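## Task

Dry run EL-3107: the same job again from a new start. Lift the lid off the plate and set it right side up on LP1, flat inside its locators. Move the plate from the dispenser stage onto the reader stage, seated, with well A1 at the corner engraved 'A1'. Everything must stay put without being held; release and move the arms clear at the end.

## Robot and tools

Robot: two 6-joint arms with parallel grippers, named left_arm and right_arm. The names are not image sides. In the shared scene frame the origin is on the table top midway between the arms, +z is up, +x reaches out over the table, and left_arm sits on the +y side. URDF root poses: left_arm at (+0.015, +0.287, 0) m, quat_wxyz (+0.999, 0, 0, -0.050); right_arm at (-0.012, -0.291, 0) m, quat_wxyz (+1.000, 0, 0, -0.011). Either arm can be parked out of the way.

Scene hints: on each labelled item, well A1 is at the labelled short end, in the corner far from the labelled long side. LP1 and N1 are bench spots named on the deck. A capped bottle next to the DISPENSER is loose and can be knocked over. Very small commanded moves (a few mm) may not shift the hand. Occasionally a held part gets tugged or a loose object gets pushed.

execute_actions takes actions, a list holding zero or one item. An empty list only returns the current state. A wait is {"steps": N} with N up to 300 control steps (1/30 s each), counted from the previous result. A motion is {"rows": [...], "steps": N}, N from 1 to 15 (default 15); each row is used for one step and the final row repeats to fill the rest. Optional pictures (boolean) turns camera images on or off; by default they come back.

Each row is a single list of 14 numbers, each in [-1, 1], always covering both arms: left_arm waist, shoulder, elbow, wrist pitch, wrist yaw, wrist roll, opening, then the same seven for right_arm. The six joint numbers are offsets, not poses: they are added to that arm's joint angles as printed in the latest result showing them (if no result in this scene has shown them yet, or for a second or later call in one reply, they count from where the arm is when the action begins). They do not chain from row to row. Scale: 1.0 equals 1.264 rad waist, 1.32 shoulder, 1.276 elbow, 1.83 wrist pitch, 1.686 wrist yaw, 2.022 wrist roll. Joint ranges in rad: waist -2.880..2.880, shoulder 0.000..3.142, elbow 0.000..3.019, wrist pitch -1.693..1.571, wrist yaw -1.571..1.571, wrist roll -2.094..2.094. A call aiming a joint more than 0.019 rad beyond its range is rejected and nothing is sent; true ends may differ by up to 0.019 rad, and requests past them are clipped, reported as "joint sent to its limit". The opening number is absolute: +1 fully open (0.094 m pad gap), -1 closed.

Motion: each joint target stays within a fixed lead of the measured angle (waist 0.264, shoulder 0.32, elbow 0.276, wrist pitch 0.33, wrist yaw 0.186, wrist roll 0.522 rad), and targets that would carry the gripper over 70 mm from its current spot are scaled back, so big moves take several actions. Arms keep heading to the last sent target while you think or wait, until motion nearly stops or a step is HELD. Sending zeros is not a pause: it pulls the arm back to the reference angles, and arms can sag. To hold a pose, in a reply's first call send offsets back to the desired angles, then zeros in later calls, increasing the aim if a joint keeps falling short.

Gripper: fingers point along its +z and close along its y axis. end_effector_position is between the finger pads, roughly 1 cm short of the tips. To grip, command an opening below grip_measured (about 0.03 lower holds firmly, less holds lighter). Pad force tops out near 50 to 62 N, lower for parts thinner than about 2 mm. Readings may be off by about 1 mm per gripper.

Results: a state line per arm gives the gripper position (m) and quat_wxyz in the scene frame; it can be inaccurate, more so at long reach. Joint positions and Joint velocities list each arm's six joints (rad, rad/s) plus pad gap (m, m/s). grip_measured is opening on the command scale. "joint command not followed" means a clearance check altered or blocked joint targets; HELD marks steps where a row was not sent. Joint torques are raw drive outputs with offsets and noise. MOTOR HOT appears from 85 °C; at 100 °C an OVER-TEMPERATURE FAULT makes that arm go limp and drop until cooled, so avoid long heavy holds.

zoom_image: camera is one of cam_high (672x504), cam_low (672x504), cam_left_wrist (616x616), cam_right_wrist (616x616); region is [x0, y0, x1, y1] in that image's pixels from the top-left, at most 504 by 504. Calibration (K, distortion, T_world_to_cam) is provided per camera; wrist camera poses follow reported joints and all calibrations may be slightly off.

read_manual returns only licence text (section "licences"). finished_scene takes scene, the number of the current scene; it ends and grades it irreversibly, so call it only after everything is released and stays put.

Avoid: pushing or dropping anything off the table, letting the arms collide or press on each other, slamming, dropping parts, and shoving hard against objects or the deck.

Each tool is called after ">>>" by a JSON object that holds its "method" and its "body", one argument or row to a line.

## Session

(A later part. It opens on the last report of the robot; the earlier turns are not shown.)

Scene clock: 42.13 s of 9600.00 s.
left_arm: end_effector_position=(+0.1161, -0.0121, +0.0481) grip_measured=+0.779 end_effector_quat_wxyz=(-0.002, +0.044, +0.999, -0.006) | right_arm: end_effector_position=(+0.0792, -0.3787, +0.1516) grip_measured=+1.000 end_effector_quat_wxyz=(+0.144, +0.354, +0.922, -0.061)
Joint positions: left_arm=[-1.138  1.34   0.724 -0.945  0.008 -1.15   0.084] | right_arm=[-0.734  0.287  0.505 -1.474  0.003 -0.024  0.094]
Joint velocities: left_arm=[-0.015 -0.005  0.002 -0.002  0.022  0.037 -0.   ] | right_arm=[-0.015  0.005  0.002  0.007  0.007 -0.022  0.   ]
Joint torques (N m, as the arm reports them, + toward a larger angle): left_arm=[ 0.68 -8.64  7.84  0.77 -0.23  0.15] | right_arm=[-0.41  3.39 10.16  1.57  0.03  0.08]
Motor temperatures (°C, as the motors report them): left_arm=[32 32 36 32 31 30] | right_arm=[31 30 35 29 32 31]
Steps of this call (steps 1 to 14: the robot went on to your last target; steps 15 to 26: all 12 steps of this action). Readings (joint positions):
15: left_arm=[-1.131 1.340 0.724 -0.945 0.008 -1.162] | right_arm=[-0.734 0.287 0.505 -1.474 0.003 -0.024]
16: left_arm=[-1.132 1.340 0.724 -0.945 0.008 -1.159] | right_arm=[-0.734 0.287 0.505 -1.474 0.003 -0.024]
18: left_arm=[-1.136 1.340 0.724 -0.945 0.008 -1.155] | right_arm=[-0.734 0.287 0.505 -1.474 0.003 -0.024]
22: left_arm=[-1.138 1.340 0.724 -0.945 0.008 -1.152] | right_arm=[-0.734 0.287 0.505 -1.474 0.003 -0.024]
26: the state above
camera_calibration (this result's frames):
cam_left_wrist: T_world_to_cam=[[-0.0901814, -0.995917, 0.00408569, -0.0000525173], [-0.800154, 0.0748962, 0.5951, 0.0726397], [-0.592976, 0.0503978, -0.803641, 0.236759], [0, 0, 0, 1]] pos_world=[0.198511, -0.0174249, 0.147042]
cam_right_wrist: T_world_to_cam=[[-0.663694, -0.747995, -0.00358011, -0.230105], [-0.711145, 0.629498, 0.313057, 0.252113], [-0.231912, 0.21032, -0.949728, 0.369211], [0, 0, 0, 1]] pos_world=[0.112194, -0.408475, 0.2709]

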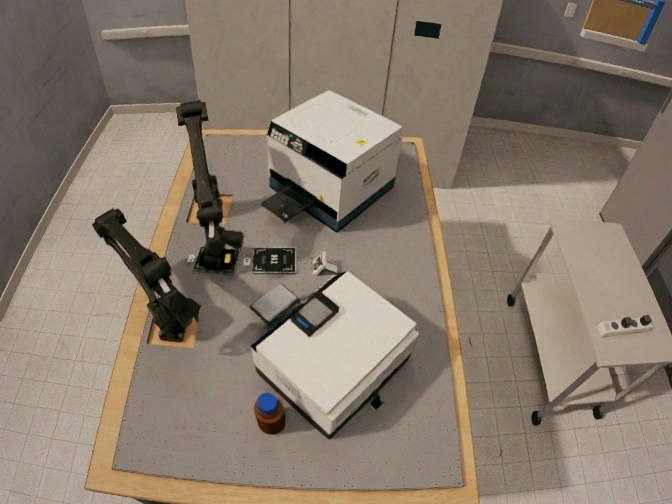

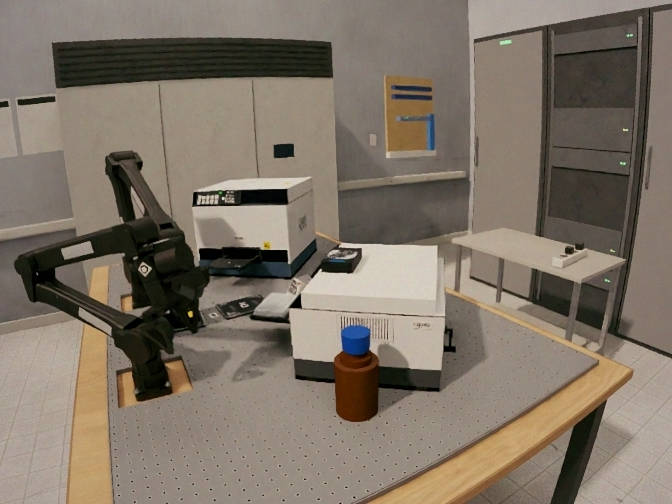

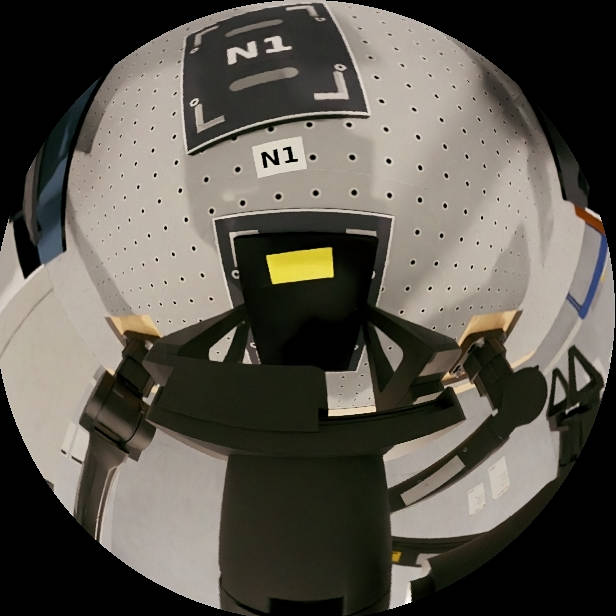

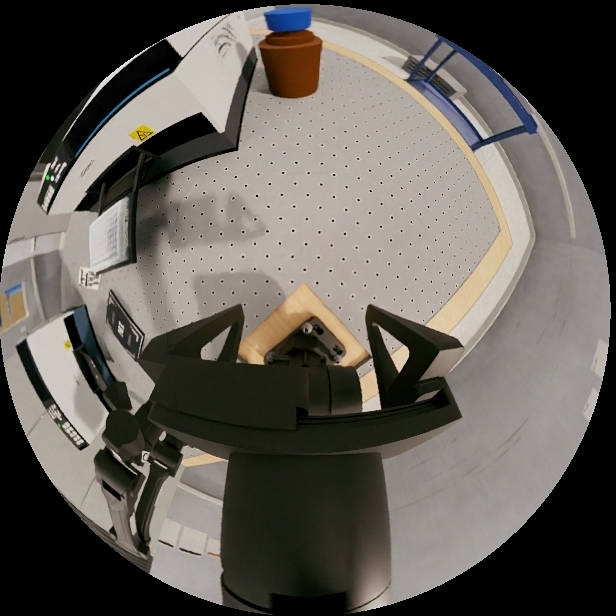

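>>> {"method": "execute_actions", "body": {
  "actions": [
    {"rows":[[0,0,-0.008,0.01,0,-0.005,0.74,0,0,0,0,0,0,1],[0,0,-0.015,0.019,0,-0.005,0.74,0,0,0,0,0,0,1]]}
  ]
}}

>>> {"method": "zoom_image", "body": {
  "camera": "cam_left_wrist",
  "region": [180,150,430,400]
}}

Scene clock: 43.20 s of 9600.00 s.
left_arm: end_effector_position=(+0.1160, -0.0119, +0.0459) grip_measured=+0.779 end_effector_quat_wxyz=(-0.001, +0.044, +0.999, -0.009) | right_arm: end_effector_position=(+0.0792, -0.3787, +0.1516) grip_measured=+1.000 end_effector_quat_wxyz=(+0.144, +0.354, +0.922, -0.061)
Joint positions: left_arm=[-1.138  1.34   0.716 -0.932  0.008 -1.15   0.084] | right_arm=[-0.734  0.287  0.505 -1.474  0.003 -0.024  0.094]
Joint velocities: left_arm=[-0.005 -0.005 -0.002 -0.017  0.022 -0.081  0.   ] | right_arm=[-0.015  0.005 -0.012  0.017 -0.007 -0.066  0.   ]
Joint torques (N m, as the arm reports them, + toward a larger angle): left_arm=[ 1.48 -8.48  7.03  1.   -0.17 -0.16] | right_arm=[-0.4   3.37 10.16  1.56  0.03  0.08]
Motor temperatures (°C, as the motors report them): left_arm=[32 32 36 32 31 30] | right_arm=[31 30 35 29 32 31]
Steps of this call (steps 1 to 15: the robot went on to your last target; steps 16 to 17: nothing new was sent; steps 18 to 32: all 15 steps of this action). Readings (joint positions):
18: left_arm=[-1.138 1.340 0.724 -0.945 0.008 -1.149] | right_arm=[-0.734 0.287 0.505 -1.474 0.003 -0.024]
19: left_arm=[-1.138 1.340 0.721 -0.940 0.008 -1.149] | right_arm=[-0.734 0.287 0.505 -1.474 0.003 -0.024]
21: left_arm=[-1.138 1.340 0.716 -0.932 0.008 -1.150] | right_arm=[-0.734 0.287 0.505 -1.474 0.003 -0.024]
25: left_arm=[-1.138 1.340 0.716 -0.932 0.008 -1.150] | right_arm=[-0.734 0.287 0.505 -1.474 0.003 -0.024]
32: the state above
camera_calibration (this result's frames):
cam_left_wrist: T_world_to_cam=[[-0.0901963, -0.995874, 0.0100002, -0.000110504], [-0.80141, 0.0785378, 0.592936, 0.0741229], [-0.591275, 0.0454664, -0.805187, 0.234808], [0, 0, 0, 1]] pos_world=[0.198229, -0.0166074, 0.145115]
cam_right_wrist: T_world_to_cam=[[-0.663694, -0.747995, -0.00358011, -0.230105], [-0.711145, 0.629498, 0.313057, 0.252113], [-0.231912, 0.21032, -0.949728, 0.369211], [0, 0, 0, 1]] pos_world=[0.112194, -0.408475, 0.2709]

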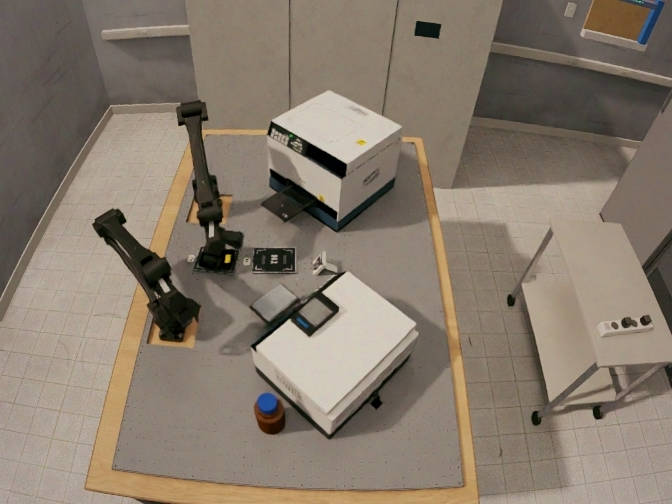

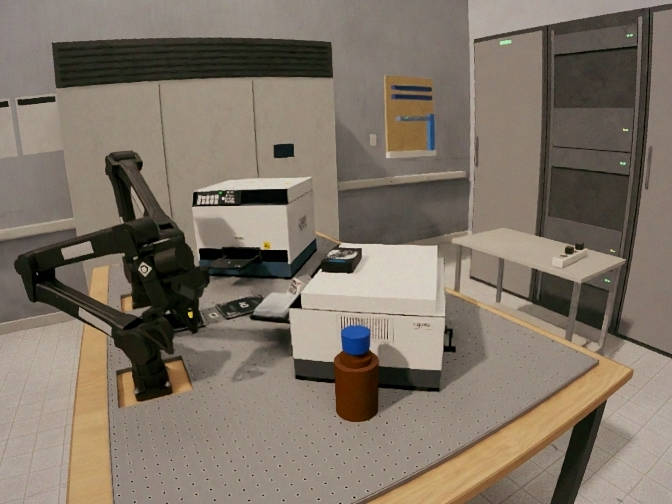

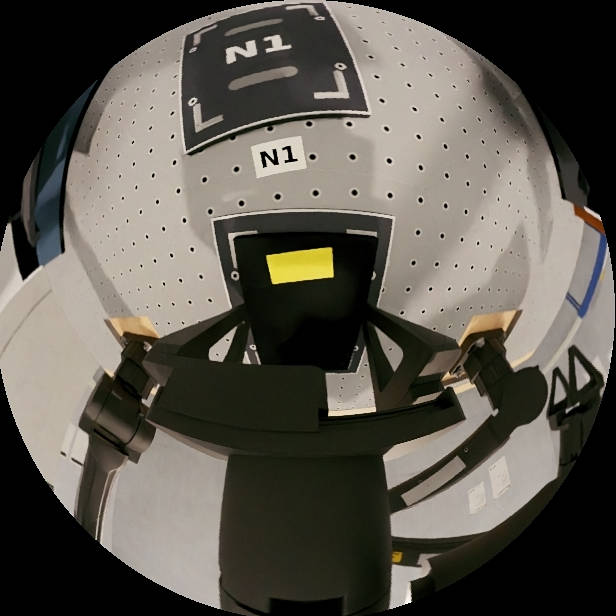

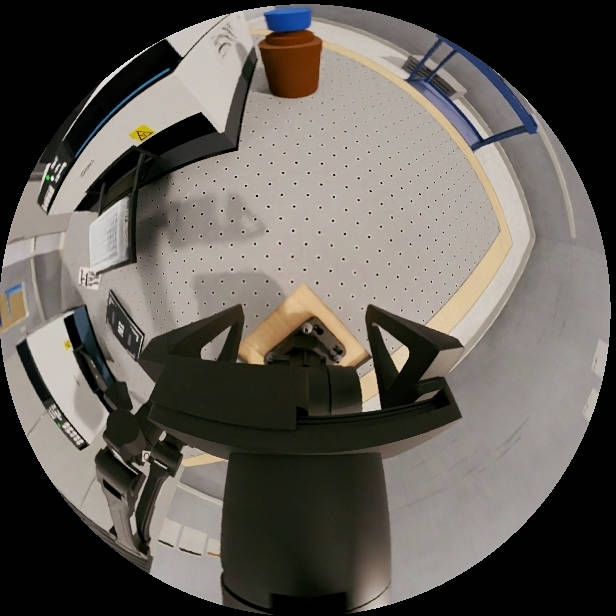

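Region (180, 150, 430, 400) of cam_left_wrist's 616x616 image, scaled by 2.016, with more detail than that image has.

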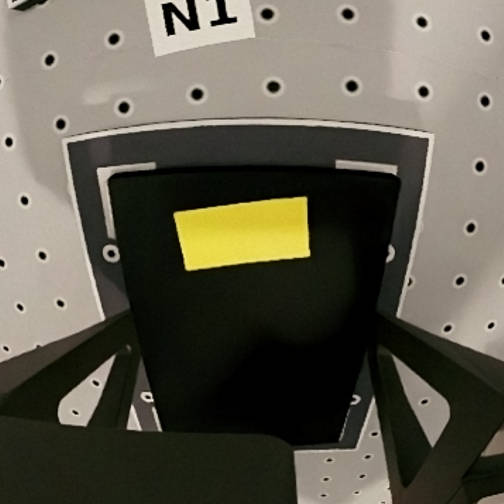

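On the right locator; slide left with q4.

>>> {"method": "execute_actions", "body": {
  "actions": [
    {"rows":[[0,0,0,-0.013,0,-0.009,0.74,0,0,0,0,0,0,1]]}
  ]
}}

>>> {"method": "zoom_image", "body": {
  "camera": "cam_left_wrist",
  "region": [180,150,430,400]
}}

Scene clock: 44.17 s of 9600.00 s.
left_arm: end_effector_position=(+0.1152, -0.0097, +0.0459) grip_measured=+0.779 end_effector_quat_wxyz=(-0.003, +0.041, +0.999, -0.004) | right_arm: end_effector_position=(+0.0792, -0.3787, +0.1516) grip_measured=+1.000 end_effector_quat_wxyz=(+0.144, +0.354, +0.922, -0.061)
Joint positions: left_arm=[-1.138  1.34   0.716 -0.941  0.008 -1.156  0.084] | right_arm=[-0.734  0.287  0.505 -1.474  0.003 -0.024  0.094]
Joint velocities: left_arm=[-0.015 -0.005 -0.017  0.017 -0.022  0.022 -0.   ] | right_arm=[ 0.005  0.005  0.007 -0.007  0.051  0.007  0.   ]
Joint torques (N m, as the arm reports them, + toward a larger angle): left_arm=[ 1.93 -8.57  8.08 -0.19 -0.25 -0.08] | right_arm=[-0.4   3.36 10.16  1.57  0.03  0.08]
Motor temperatures (°C, as the motors report them): left_arm=[32 32 35 32 31 30] | right_arm=[31 30 35 29 32 31]
Steps of this call (steps 1 to 14: the robot went on to your last target; steps 15 to 29: all 15 steps of this action). Readings (joint positions):
15: left_arm=[-1.138 1.340 0.716 -0.933 0.008 -1.150] | right_arm=[-0.734 0.287 0.505 -1.474 0.003 -0.024]
16: left_arm=[-1.138 1.340 0.716 -0.936 0.008 -1.151] | right_arm=[-0.734 0.287 0.505 -1.474 0.003 -0.024]
18: left_arm=[-1.138 1.340 0.716 -0.940 0.008 -1.153] | right_arm=[-0.734 0.287 0.505 -1.474 0.003 -0.024]
22: left_arm=[-1.138 1.340 0.716 -0.941 0.008 -1.155] | right_arm=[-0.734 0.287 0.505 -1.474 0.003 -0.024]
29: the state above
camera_calibration (this result's frames):
cam_left_wrist: T_world_to_cam=[[-0.0841005, -0.996456, 0.00142913, 0.00168729], [-0.799747, 0.0683537, 0.596433, 0.0728513], [-0.594417, 0.0490174, -0.802661, 0.23448], [0, 0, 0, 1]] pos_world=[0.197784, -0.014792, 0.144755]
cam_right_wrist: T_world_to_cam=[[-0.663694, -0.747995, -0.00358011, -0.230105], [-0.711145, 0.629498, 0.313057, 0.252113], [-0.231912, 0.21032, -0.949728, 0.369211], [0, 0, 0, 1]] pos_world=[0.112194, -0.408475, 0.2709]

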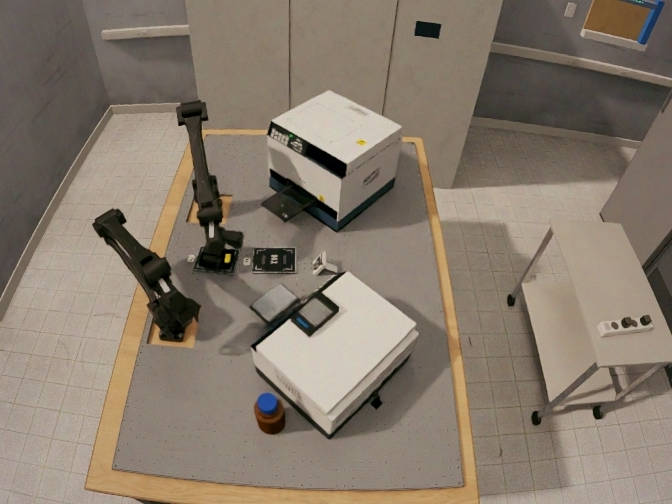

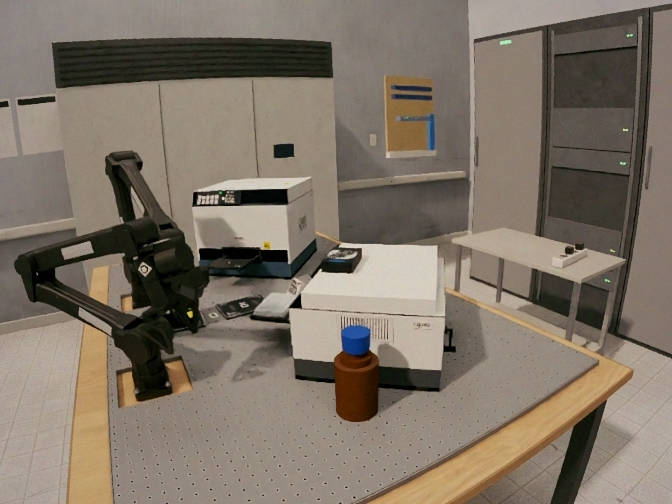

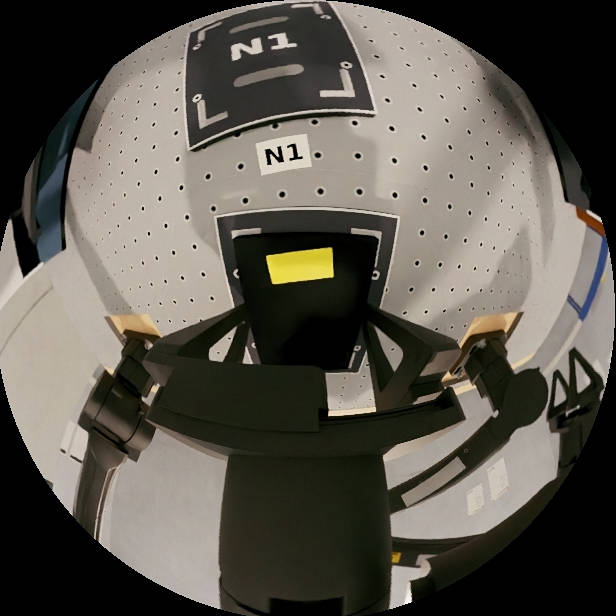

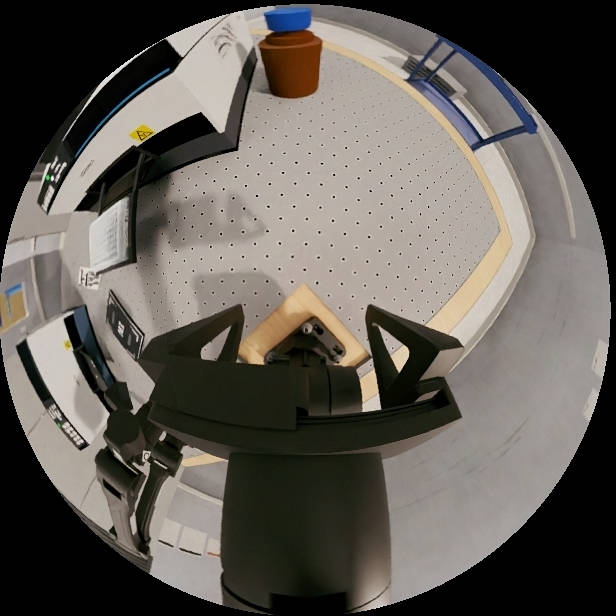

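Region (180, 150, 430, 400) of cam_left_wrist's 616x616 image, scaled by 2.016, with more detail than that image has.

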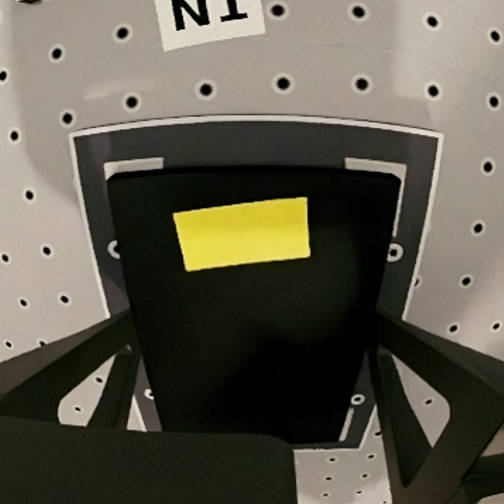

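Slightly left now (~0.7 mm). Lower with q2 (moves outward).

>>> {"method": "execute_actions", "body": {
  "actions": [
    {"rows":[[0,0.015,0,0.01,0,0,0.74,0,0,0,0,0,0,1],[0,0.024,-0.004,0.016,0,0,0.74,0,0,0,0,0,0,1]]}
  ]
}}

>>> {"method": "zoom_image", "body": {
  "camera": "cam_left_wrist",
  "region": [180,150,430,400]
}}

Scene clock: 45.57 s of 9600.00 s.
left_arm: end_effector_position=(+0.1152, -0.0107, +0.0449) grip_measured=+0.779 end_effector_quat_wxyz=(-0.003, +0.042, +0.999, -0.006) | right_arm: end_effector_position=(+0.0792, -0.3787, +0.1516) grip_measured=+1.000 end_effector_quat_wxyz=(+0.144, +0.354, +0.922, -0.061)
Joint positions: left_arm=[-1.138  1.343  0.716 -0.936  0.01  -1.155  0.084] | right_arm=[-0.734  0.287  0.505 -1.474  0.003 -0.024  0.094]
Joint velocities: left_arm=[-0.015 -0.005 -0.007  0.012  0.022  0.037  0.   ] | right_arm=[-0.005 -0.005 -0.002 -0.012  0.051  0.007  0.   ]
Joint torques (N m, as the arm reports them, + toward a larger angle): left_arm=[ 0.84 -6.    7.54  1.16 -0.32 -0.02] | right_arm=[-0.41  3.38 10.17  1.57  0.03  0.08]
Motor temperatures (°C, as the motors report them): left_arm=[32 31 35 32 31 30] | right_arm=[31 30 35 29 32 31]
Steps of this call (steps 1 to 15: the robot went on to your last target; steps 16 to 27: nothing new was sent; steps 28 to 42: all 15 steps of this action). Readings (joint positions):
28: left_arm=[-1.138 1.340 0.716 -0.941 0.008 -1.156] | right_arm=[-0.734 0.287 0.505 -1.474 0.003 -0.024]
29: left_arm=[-1.138 1.340 0.716 -0.940 0.008 -1.156] | right_arm=[-0.734 0.287 0.505 -1.474 0.003 -0.024]
31: left_arm=[-1.138 1.343 0.716 -0.936 0.010 -1.155] | right_arm=[-0.734 0.287 0.505 -1.474 0.003 -0.024]
35: left_arm=[-1.138 1.343 0.716 -0.936 0.010 -1.155] | right_arm=[-0.734 0.287 0.505 -1.474 0.003 -0.024]
42: the state above
camera_calibration (this result's frames):
cam_left_wrist: T_world_to_cam=[[-0.0848695, -0.996385, 0.0037949, 0.000632117], [-0.799208, 0.070348, 0.596923, 0.0735188], [-0.595032, 0.0476277, -0.802289, 0.233827], [0, 0, 0, 1]] pos_world=[0.197945, -0.0156787, 0.143709]
cam_right_wrist: T_world_to_cam=[[-0.663694, -0.747995, -0.00358011, -0.230105], [-0.711145, 0.629498, 0.313057, 0.252113], [-0.231912, 0.21032, -0.949728, 0.369211], [0, 0, 0, 1]] pos_world=[0.112194, -0.408475, 0.2709]

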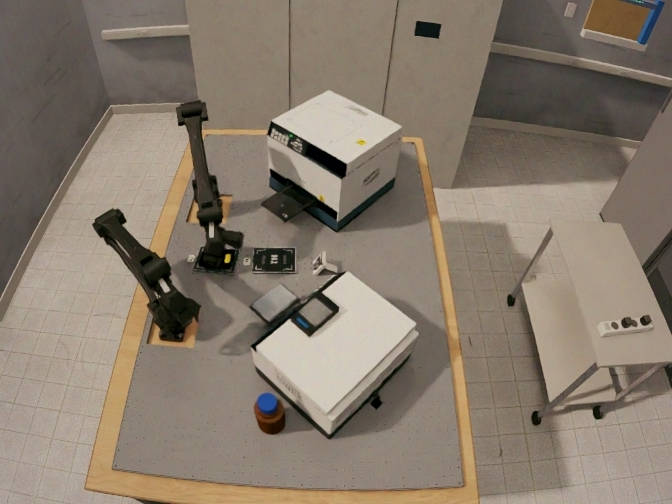

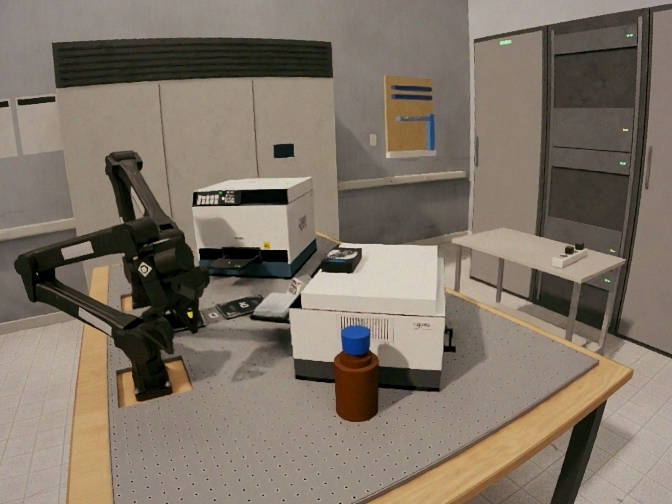

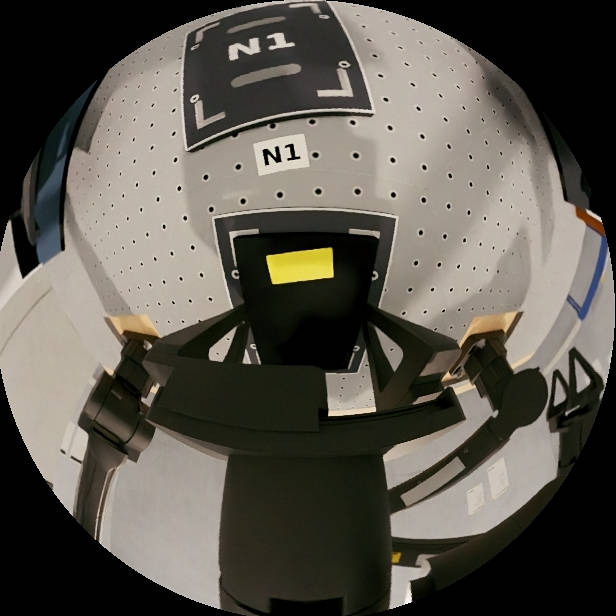

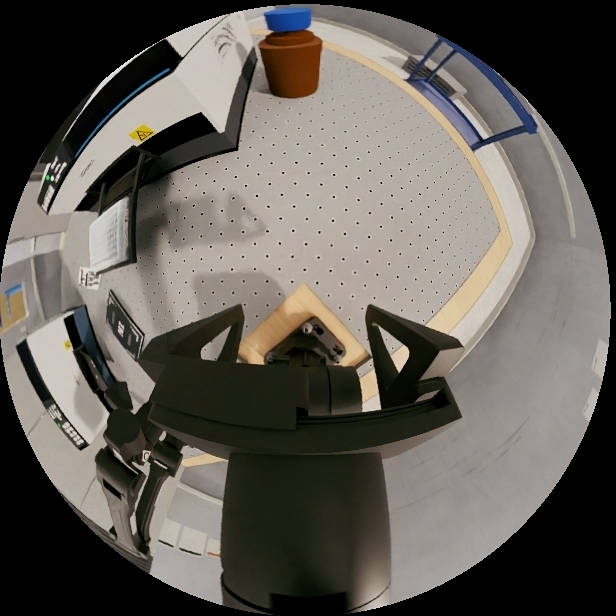

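Region (180, 150, 430, 400) of cam_left_wrist's 616x616 image, scaled by 2.016, with more detail than that image has.

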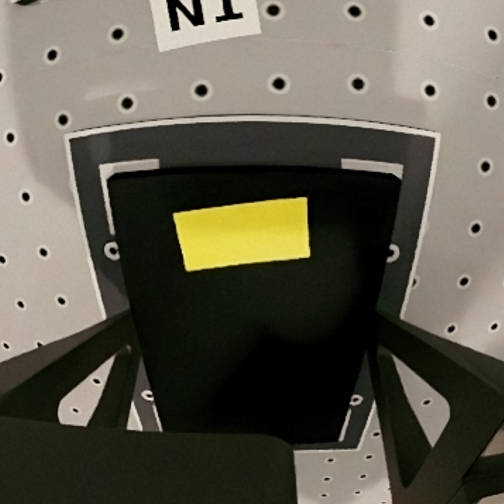

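Release and lift to inspect.

>>> {"method": "execute_actions", "body": {
  "actions": [
    {"rows":[[0,0,0,0,0,0,0.8,0,0,0,0,0,0,1],[0,0,0,0,0,0,0.85,0,0,0,0,0,0,1],[0,0,0,0,0,0,1,0,0,0,0,0,0,1],[0,0,0,0,0,0,1,0,0,0,0,0,0,1],[0,0,0,0,0,0,1,0,0,0,0,0,0,1],[0,0,0,0,0,0,1,0,0,0,0,0,0,1],[0,-0.02,0.04,-0.02,0,0,1,0,0,0,0,0,0,1],[0,-0.03,0.06,-0.04,0,0,1,0,0,0,0,0,0,1],[0,-0.045,0.075,-0.06,0,0,1,0,0,0,0,0,0,1],[0,-0.06,0.09,-0.08,0,0,1,0,0,0,0,0,0,1],[0,-0.07,0.11,-0.1,0,0,1,0,0,0,0,0,0,1]]}
  ],
  "pictures": false
}}

>>> {"method": "execute_actions", "body": {
  "actions": [
    {"rows":[[0,-0.03,0.14,-0.09,0,0,1,0,0,0,0,0,0,1]],"steps":12}
  ]
}}

>>> {"method": "zoom_image", "body": {
  "camera": "cam_left_wrist",
  "region": [180,150,430,400]
}}

Scene clock: 47.33 s of 9600.00 s.
left_arm: end_effector_position=(+0.1176, -0.0181, +0.0993) grip_measured=+1.000 end_effector_quat_wxyz=(-0.001, +0.042, +0.999, -0.012) | right_arm: end_effector_position=(+0.0792, -0.3787, +0.1516) grip_measured=+1.000 end_effector_quat_wxyz=(+0.144, +0.354, +0.922, -0.061)
Joint positions: left_arm=[-1.138  1.266  0.813 -1.097  0.01  -1.155  0.094] | right_arm=[-0.734  0.287  0.505 -1.474  0.003 -0.024  0.094]
Joint velocities: left_arm=[ 0.005 -0.337  0.31  -0.095 -0.007  0.007  0.   ] | right_arm=[-0.005 -0.005  0.002 -0.007  0.007  0.022  0.   ]
Joint torques (N m, as the arm reports them, + toward a larger angle): left_arm=[ 1.58 -8.17 10.78 -0.23 -0.21 -0.06] | right_arm=[-0.39  3.37 10.17  1.57  0.03  0.08]
Motor temperatures (°C, as the motors report them): left_arm=[32 31 35 32 31 30] | right_arm=[31 30 35 29 32 31]
Steps of this call (steps 1 to 15: the robot went on to your last target; steps 16 to 38: nothing new was sent; steps 39 to 53: all 15 steps of this action). Readings (joint positions):
39: left_arm=[-1.138 1.343 0.716 -0.936 0.010 -1.155] | right_arm=[-0.734 0.287 0.505 -1.474 0.003 -0.024]
40: left_arm=[-1.138 1.343 0.716 -0.936 0.010 -1.155] | right_arm=[-0.734 0.287 0.505 -1.474 0.003 -0.024]
42: left_arm=[-1.138 1.343 0.716 -0.936 0.010 -1.155] | right_arm=[-0.734 0.287 0.505 -1.474 0.003 -0.024]
46: left_arm=[-1.138 1.342 0.720 -0.953 0.010 -1.155] | right_arm=[-0.734 0.287 0.505 -1.474 0.003 -0.024]
53: the state above

Scene clock: 47.73 s of 9600.00 s.
left_arm: end_effector_position=(+0.1247, -0.0385, +0.1658) grip_measured=+1.000 end_effector_quat_wxyz=(+0.007, +0.042, +0.999, -0.031) | right_arm: end_effector_position=(+0.0792, -0.3787, +0.1516) grip_measured=+1.000 end_effector_quat_wxyz=(+0.144, +0.354, +0.922, -0.061)
Joint positions: left_arm=[-1.138  1.229  0.967 -1.246  0.01  -1.155  0.094] | right_arm=[-0.734  0.287  0.505 -1.474  0.003 -0.024  0.094]
Joint velocities: left_arm=[-0.005 -0.015 -0.012 -0.032 -0.022  0.066  0.   ] | right_arm=[-0.005 -0.005  0.022  0.012 -0.007  0.022  0.   ]
Joint torques (N m, as the arm reports them, + toward a larger angle): left_arm=[ 2.06 -8.83 11.58 -0.21 -0.25  0.06] | right_arm=[-0.41  3.36 10.17  1.56  0.03  0.08]
Motor temperatures (°C, as the motors report them): left_arm=[32 31 35 32 31 30] | right_arm=[31 30 35 29 32 31]
Steps of this call (steps 1 to 12: all 12 steps of this action). Readings (joint positions):
1: left_arm=[-1.138 1.257 0.832 -1.120 0.010 -1.155] | right_arm=[-0.734 0.287 0.505 -1.474 0.003 -0.024]
2: left_arm=[-1.138 1.254 0.860 -1.167 0.010 -1.155] | right_arm=[-0.734 0.287 0.505 -1.474 0.003 -0.024]
4: left_arm=[-1.138 1.249 0.918 -1.222 0.010 -1.155] | right_arm=[-0.734 0.287 0.505 -1.474 0.003 -0.024]
8: left_arm=[-1.138 1.232 0.967 -1.239 0.010 -1.155] | right_arm=[-0.734 0.287 0.505 -1.474 0.003 -0.024]
12: the state above
camera_calibration (this result's frames):
cam_left_wrist: T_world_to_cam=[[-0.0857628, -0.994873, 0.0535904, -0.0348419], [-0.809147, 0.100934, 0.578873, 0.0162967], [-0.581314, 0.0062832, -0.813655, 0.336344], [0, 0, 0, 1]] pos_world=[0.20572, -0.0384215, 0.266101]
cam_right_wrist: T_world_to_cam=[[-0.663694, -0.747995, -0.00358011, -0.230105], [-0.711145, 0.629498, 0.313057, 0.252113], [-0.231912, 0.21032, -0.949728, 0.369211], [0, 0, 0, 1]] pos_world=[0.112194, -0.408475, 0.2709]

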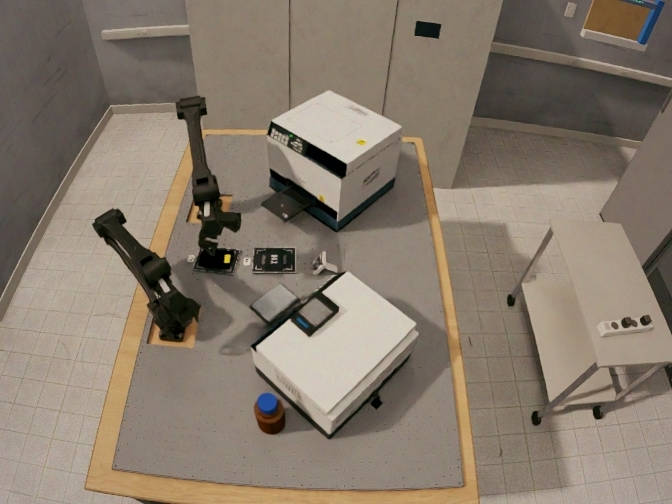

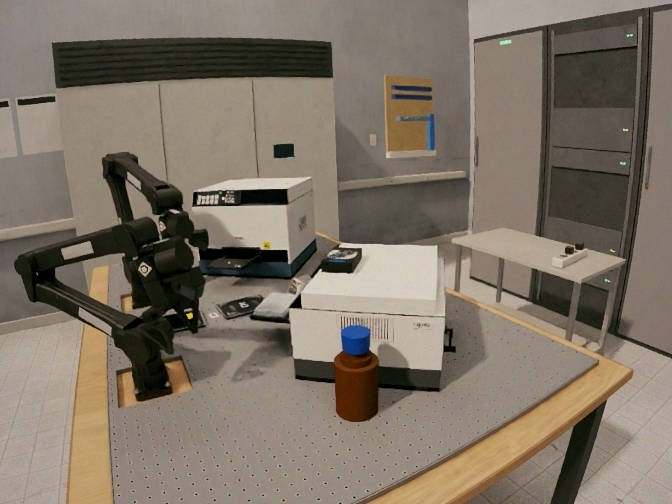

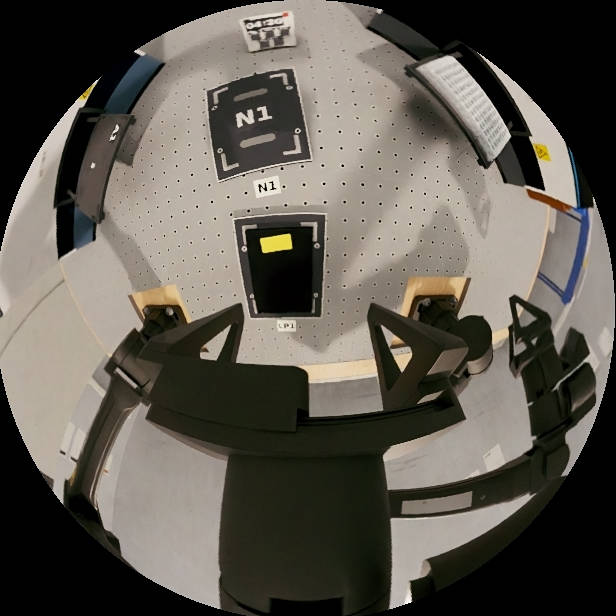

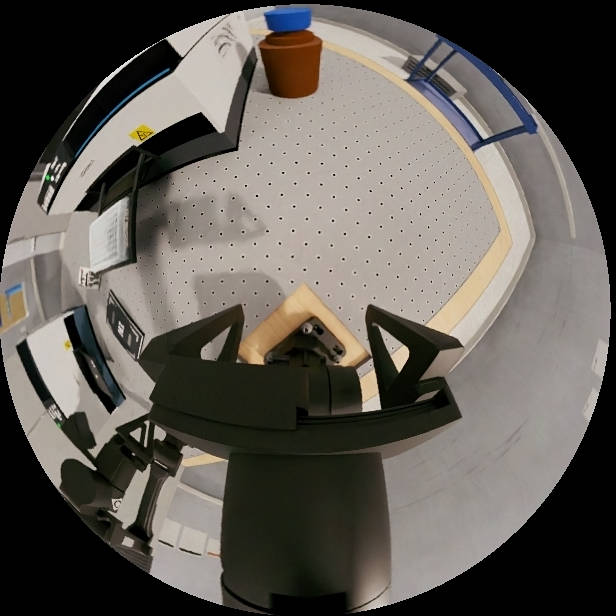

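Region (180, 150, 430, 400) of cam_left_wrist's 616x616 image, scaled by 2.016, with more detail than that image has.

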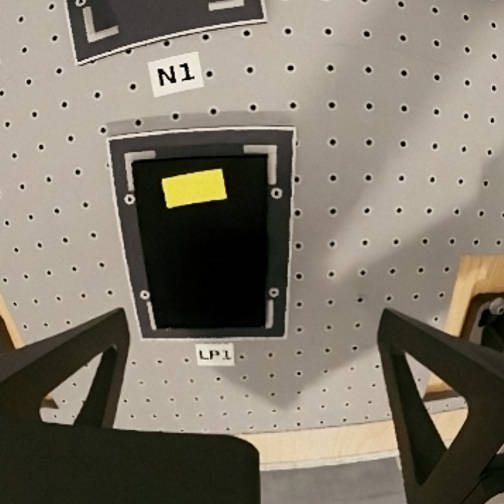

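>>> {"method": "execute_actions", "body": {
  "actions": [
    {"rows":[[0.03,0.02,0.03,-0.01,0,0.2,1,0,0,0,0,0,0,1],[0.06,0.04,0.06,-0.02,0,0.4,1,0,0,0,0,0,0,1],[0.09,0.06,0.09,-0.03,0,0.6,1,0,0,0,0,0,0,1],[0.12,0.08,0.12,-0.04,0,0.8,1,0,0,0,0,0,0,1],[0.15,0.1,0.15,-0.05,0,1,1,0,0,0,0,0,0,1],[0.18,0.12,0.18,-0.06,-0.006,1,1,0,0,0,0,0,0,1],[0.19,0.14,0.21,-0.07,-0.012,1,1,0,0,0,0,0,0,1]]}
  ],
  "pictures": false
}}

>>> {"method": "execute_actions", "body": {
  "actions": [
    {"steps":10}
  ],
  "pictures": false
}}

Scene clock: 49.40 s of 9600.00 s.
left_arm: end_effector_position=(+0.2403, -0.0487, +0.1901) grip_measured=+1.000 end_effector_quat_wxyz=(+0.005, +0.569, +0.823, +0.005) | right_arm: end_effector_position=(+0.0792, -0.3787, +0.1516) grip_measured=+1.000 end_effector_quat_wxyz=(+0.144, +0.354, +0.922, -0.061)
Joint positions: left_arm=[-0.883  1.413  1.204 -1.357 -0.012  0.227  0.094] | right_arm=[-0.734  0.287  0.505 -1.474  0.003 -0.024  0.094]
Joint velocities: left_arm=[-0.034  0.015  0.002 -0.061  0.007  2.777  0.   ] | right_arm=[-0.005 -0.005  0.002 -0.027  0.007 -0.007  0.   ]
Joint torques (N m, as the arm reports them, + toward a larger angle): left_arm=[  0.77 -11.23  12.34  -0.5   -0.12   0.06] | right_arm=[-0.38  3.39 10.16  1.56  0.03  0.08]
Motor temperatures (°C, as the motors report them): left_arm=[32 31 36 32 31 30] | right_arm=[31 30 35 29 32 31]
From where the robot then was, a joint's target lay farther than a number of 1.0 reaches, so one or more steps of this call were cut to that.
Steps of this call (steps 1 to 15: the robot went on to your last target; steps 16 to 35: nothing new was sent; steps 36 to 50: all 15 steps of this action). Readings (joint positions):
36: left_arm=[-1.137 1.230 0.967 -1.248 0.010 -1.102] | right_arm=[-0.734 0.287 0.505 -1.474 0.003 -0.024]
37: left_arm=[-1.131 1.232 0.970 -1.253 0.011 -1.010] | right_arm=[-0.734 0.287 0.505 -1.474 0.003 -0.024]
39: left_arm=[-1.094 1.257 0.998 -1.281 0.012 -0.815] | right_arm=[-0.734 0.287 0.505 -1.474 0.003 -0.024]
43: left_arm=[-0.956 1.361 1.134 -1.338 -0.004 -0.450] | right_arm=[-0.734 0.287 0.505 -1.474 0.003 -0.024]
50: the state above

Scene clock: 49.73 s of 9600.00 s.
left_arm: end_effector_position=(+0.2394, -0.0483, +0.1901) grip_measured=+1.000 end_effector_quat_wxyz=(+0.001, +0.774, +0.633, +0.006) | right_arm: end_effector_position=(+0.0792, -0.3787, +0.1516) grip_measured=+1.000 end_effector_quat_wxyz=(+0.144, +0.354, +0.922, -0.061)
Joint positions: left_arm=[-0.884  1.413  1.204 -1.36  -0.012  0.786  0.094] | right_arm=[-0.734  0.287  0.505 -1.474  0.003 -0.024  0.094]
Joint velocities: left_arm=[-0.015  0.005  0.012 -0.007  0.022  0.418  0.   ] | right_arm=[-0.005 -0.005 -0.002  0.007  0.037  0.037  0.   ]
Joint torques (N m, as the arm reports them, + toward a larger angle): left_arm=[  0.29 -11.66  12.51  -0.36  -0.01   0.12] | right_arm=[-0.41  3.36 10.17  1.56  0.03  0.08]
Motor temperatures (°C, as the motors report them): left_arm=[32 31 36 32 31 30] | right_arm=[31 30 35 29 32 31]
Steps of this call (steps 1 to 10: the robot went on to your last target). Readings (joint positions):
1: left_arm=[-0.884 1.413 1.204 -1.359 -0.012 0.324] | right_arm=[-0.734 0.287 0.505 -1.474 0.003 -0.024]
2: left_arm=[-0.884 1.413 1.204 -1.359 -0.012 0.421] | right_arm=[-0.734 0.287 0.505 -1.474 0.003 -0.024]
4: left_arm=[-0.884 1.413 1.204 -1.360 -0.012 0.579] | right_arm=[-0.734 0.287 0.505 -1.474 0.003 -0.024]
8: left_arm=[-0.884 1.413 1.204 -1.360 -0.012 0.745] | right_arm=[-0.734 0.287 0.505 -1.474 0.003 -0.024]
10: the state above

>>> {"method": "execute_actions", "body": {
  "actions": [
    {"rows":[[-0.01,0.03,0.07,-0.005,0.012,0.1,1,0,0,0,0,0,0,1],[-0.02,0.065,0.115,-0.01,0.012,0.2,1,0,0,0,0,0,0,1],[-0.03,0.1,0.16,-0.016,0.012,0.266,1,0,0,0,0,0,0,1],[-0.03,0.135,0.21,-0.022,0.012,0.266,1,0,0,0,0,0,0,1],[-0.03,0.17,0.255,-0.028,0.012,0.266,1,0,0,0,0,0,0,1],[-0.03,0.205,0.3,-0.034,0.012,0.266,1,0,0,0,0,0,0,1],[-0.03,0.24,0.345,-0.04,0.012,0.266,1,0,0,0,0,0,0,1],[-0.03,0.275,0.39,-0.046,0.012,0.266,1,0,0,0,0,0,0,1],[-0.03,0.31,0.435,-0.052,0.012,0.266,1,0,0,0,0,0,0,1],[-0.03,0.345,0.48,-0.058,0.012,0.266,1,0,0,0,0,0,0,1],[-0.03,0.38,0.525,-0.064,0.012,0.266,1,0,0,0,0,0,0,1],[-0.03,0.41,0.565,-0.07,0.012,0.266,1,0,0,0,0,0,0,1],[-0.03,0.435,0.595,-0.075,0.012,0.266,1,0,0,0,0,0,0,1],[-0.03,0.45,0.62,-0.075,0.012,0.266,1,0,0,0,0,0,0,1],[-0.03,0.46,0.62,-0.075,0.012,0.266,1,0,0,0,0,0,0,1]]}
  ],
  "pictures": false
}}

>>> {"method": "execute_actions", "body": {
  "actions": [
    {"steps":15}
  ],
  "pictures": false
}}

Scene clock: 51.77 s of 9600.00 s.
left_arm: end_effector_position=(+0.3476, -0.2464, +0.1997) grip_measured=+1.000 end_effector_quat_wxyz=(+0.039, +0.912, +0.408, +0.002) | right_arm: end_effector_position=(+0.0792, -0.3787, +0.1516) grip_measured=+1.000 end_effector_quat_wxyz=(+0.144, +0.354, +0.922, -0.061)
Joint positions: left_arm=[-0.91   1.958  1.93  -1.465  0.007  1.289  0.094] | right_arm=[-0.734  0.287  0.505 -1.474  0.003 -0.024  0.094]
Joint velocities: left_arm=[-0.005  0.923  0.701 -0.032 -0.037  0.154  0.   ] | right_arm=[-0.015 -0.005 -0.012  0.007  0.007 -0.022  0.   ]
Joint torques (N m, as the arm reports them, + toward a larger angle): left_arm=[  1.69 -19.7   11.81  -0.75  -0.03   0.1 ] | right_arm=[-0.37  3.39 10.17  1.57  0.03  0.08]
Motor temperatures (°C, as the motors report them): left_arm=[32 31 36 32 31 30] | right_arm=[31 30 35 29 32 31]
Steps of this call (steps 1 to 30: the robot went on to your last target; steps 31 to 46: nothing new was sent; steps 47 to 61: all 15 steps of this action). Readings (joint positions):
47: left_arm=[-0.884 1.414 1.206 -1.361 -0.004 0.874] | right_arm=[-0.734 0.287 0.505 -1.474 0.003 -0.024]
48: left_arm=[-0.885 1.421 1.218 -1.364 0.002 0.923] | right_arm=[-0.734 0.287 0.505 -1.474 0.003 -0.024]
50: left_arm=[-0.890 1.466 1.290 -1.383 0.005 1.056] | right_arm=[-0.734 0.287 0.505 -1.474 0.003 -0.024]
54: left_arm=[-0.905 1.634 1.538 -1.411 0.007 1.200] | right_arm=[-0.734 0.287 0.505 -1.474 0.003 -0.024]
61: the state above

Scene clock: 52.27 s of 9600.00 s.
left_arm: end_effector_position=(+0.3501, -0.2504, +0.1601) grip_measured=+1.000 end_effector_quat_wxyz=(+0.002, +0.917, +0.398, -0.003) | right_arm: end_effector_position=(+0.0792, -0.3787, +0.1516) grip_measured=+1.000 end_effector_quat_wxyz=(+0.144, +0.354, +0.922, -0.061)
Joint positions: left_arm=[-0.91   2.035  1.949 -1.483  0.007  1.313  0.094] | right_arm=[-0.734  0.287  0.505 -1.474  0.003 -0.024  0.094]
Joint velocities: left_arm=[-0.015 -0.005 -0.007 -0.012 -0.007 -0.007  0.   ] | right_arm=[ 0.005 -0.005 -0.002 -0.007  0.007 -0.022  0.   ]
Joint torques (N m, as the arm reports them, + toward a larger angle): left_arm=[  0.23 -21.78  13.47  -0.18   0.04   0.11] | right_arm=[-0.39  3.35 10.17  1.57  0.03  0.08]
Motor temperatures (°C, as the motors report them): left_arm=[32 31 36 32 31 30] | right_arm=[31 30 35 29 32 31]
Steps of this call (steps 1 to 15: the robot went on to your last target). Readings (joint positions):
1: left_arm=[-0.910 1.984 1.945 -1.466 0.007 1.294] | right_arm=[-0.734 0.287 0.505 -1.474 0.003 -0.024]
2: left_arm=[-0.910 2.003 1.947 -1.467 0.007 1.298] | right_arm=[-0.734 0.287 0.505 -1.474 0.003 -0.024]
4: left_arm=[-0.910 2.027 1.947 -1.476 0.007 1.304] | right_arm=[-0.734 0.287 0.505 -1.474 0.003 -0.024]
8: left_arm=[-0.910 2.036 1.948 -1.483 0.007 1.310] | right_arm=[-0.734 0.287 0.505 -1.474 0.003 -0.024]
15: the state above

>>> {"method": "execute_actions", "body": {
  "actions": [
    {"rows":[[0,0,-0.015,0.01,0,0,1,0,0,0,0,0,0,1],[0,0,-0.027,0.018,0,0,1,0,0,0,0,0,0,1],[0,0,-0.038,0.027,0,0,1,0,0,0,0,0,0,1]]}
  ]
}}

>>> {"method": "zoom_image", "body": {
  "camera": "cam_left_wrist",
  "region": [160,130,460,380]
}}

Scene clock: 53.40 s of 9600.00 s.
left_arm: end_effector_position=(+0.3469, -0.2452, +0.1410) grip_measured=+1.000 end_effector_quat_wxyz=(-0.007, +0.918, +0.397, -0.005) | right_arm: end_effector_position=(+0.0792, -0.3787, +0.1516) grip_measured=+1.000 end_effector_quat_wxyz=(+0.144, +0.354, +0.922, -0.061)
Joint positions: left_arm=[-0.91   2.035  1.899 -1.449  0.007  1.315  0.094] | right_arm=[-0.734  0.287  0.505 -1.474  0.003 -0.024  0.094]
Joint velocities: left_arm=[ 0.005 -0.005 -0.002 -0.012 -0.037  0.007  0.   ] | right_arm=[ 0.005  0.005  0.007  0.017 -0.007 -0.007  0.   ]
Joint torques (N m, as the arm reports them, + toward a larger angle): left_arm=[  1.61 -20.16   9.68   0.8   -0.06   0.  ] | right_arm=[-0.39  3.38 10.16  1.57  0.03  0.08]
Motor temperatures (°C, as the motors report them): left_arm=[32 32 36 32 31 30] | right_arm=[31 30 35 29 32 31]
Steps of this call (steps 1 to 15: the robot went on to your last target; steps 16 to 19: nothing new was sent; steps 20 to 34: all 15 steps of this action). Readings (joint positions):
20: left_arm=[-0.910 2.035 1.948 -1.482 0.007 1.315] | right_arm=[-0.734 0.287 0.505 -1.474 0.003 -0.024]
21: left_arm=[-0.910 2.035 1.944 -1.478 0.007 1.315] | right_arm=[-0.734 0.287 0.505 -1.474 0.003 -0.024]
23: left_arm=[-0.910 2.035 1.926 -1.461 0.007 1.315] | right_arm=[-0.734 0.287 0.505 -1.474 0.003 -0.024]
27: left_arm=[-0.910 2.035 1.899 -1.452 0.007 1.315] | right_arm=[-0.734 0.287 0.505 -1.474 0.003 -0.024]
34: the state above
camera_calibration (this result's frames):
cam_left_wrist: T_world_to_cam=[[-0.72808, 0.685443, 0.00815631, 0.421182], [0.557099, 0.584736, 0.589682, -0.12551], [0.399424, 0.43388, -0.807594, 0.210435], [0, 0, 0, 1]] pos_world=[0.292523, -0.30661, 0.240522]
cam_right_wrist: T_world_to_cam=[[-0.663694, -0.747995, -0.00358011, -0.230105], [-0.711145, 0.629498, 0.313057, 0.252113], [-0.231912, 0.21032, -0.949728, 0.369211], [0, 0, 0, 1]] pos_world=[0.112194, -0.408475, 0.2709]

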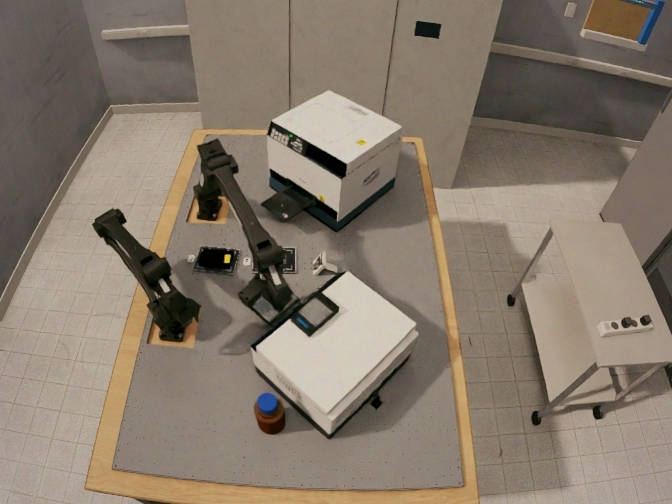

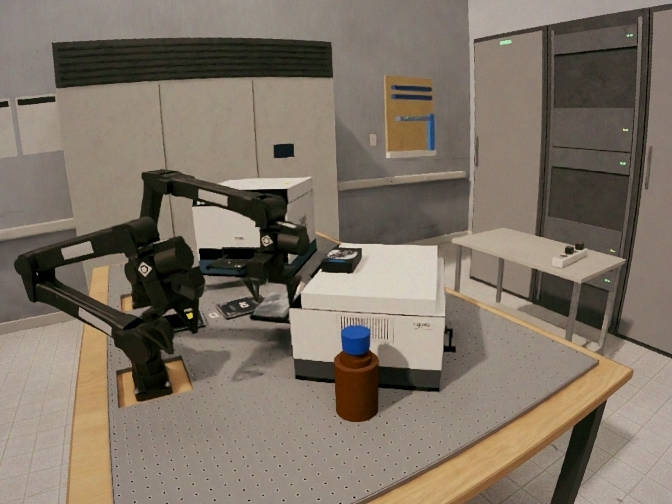

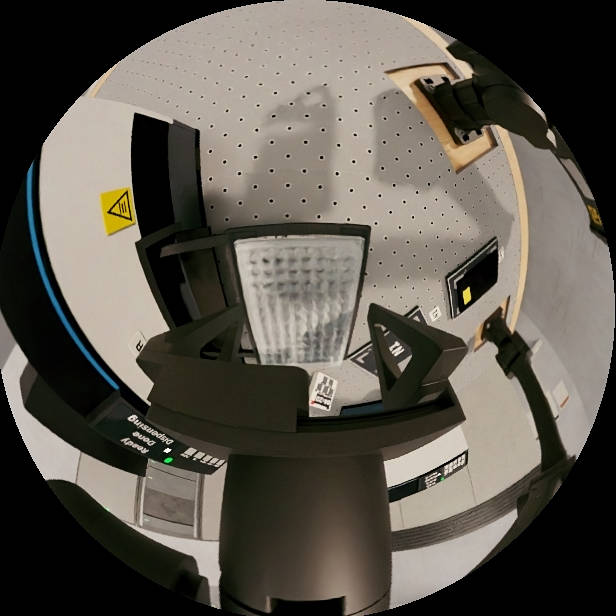

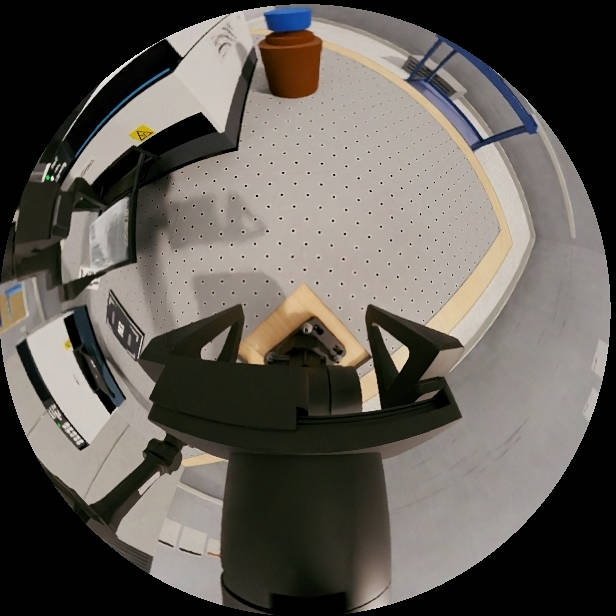

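Region (160, 130, 460, 380) of cam_left_wrist's 616x616 image, scaled by 1.680, with more detail than that image has.

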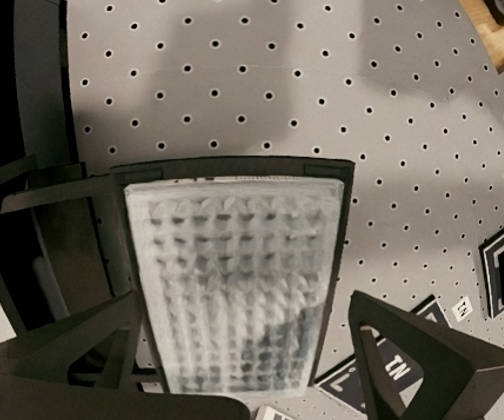

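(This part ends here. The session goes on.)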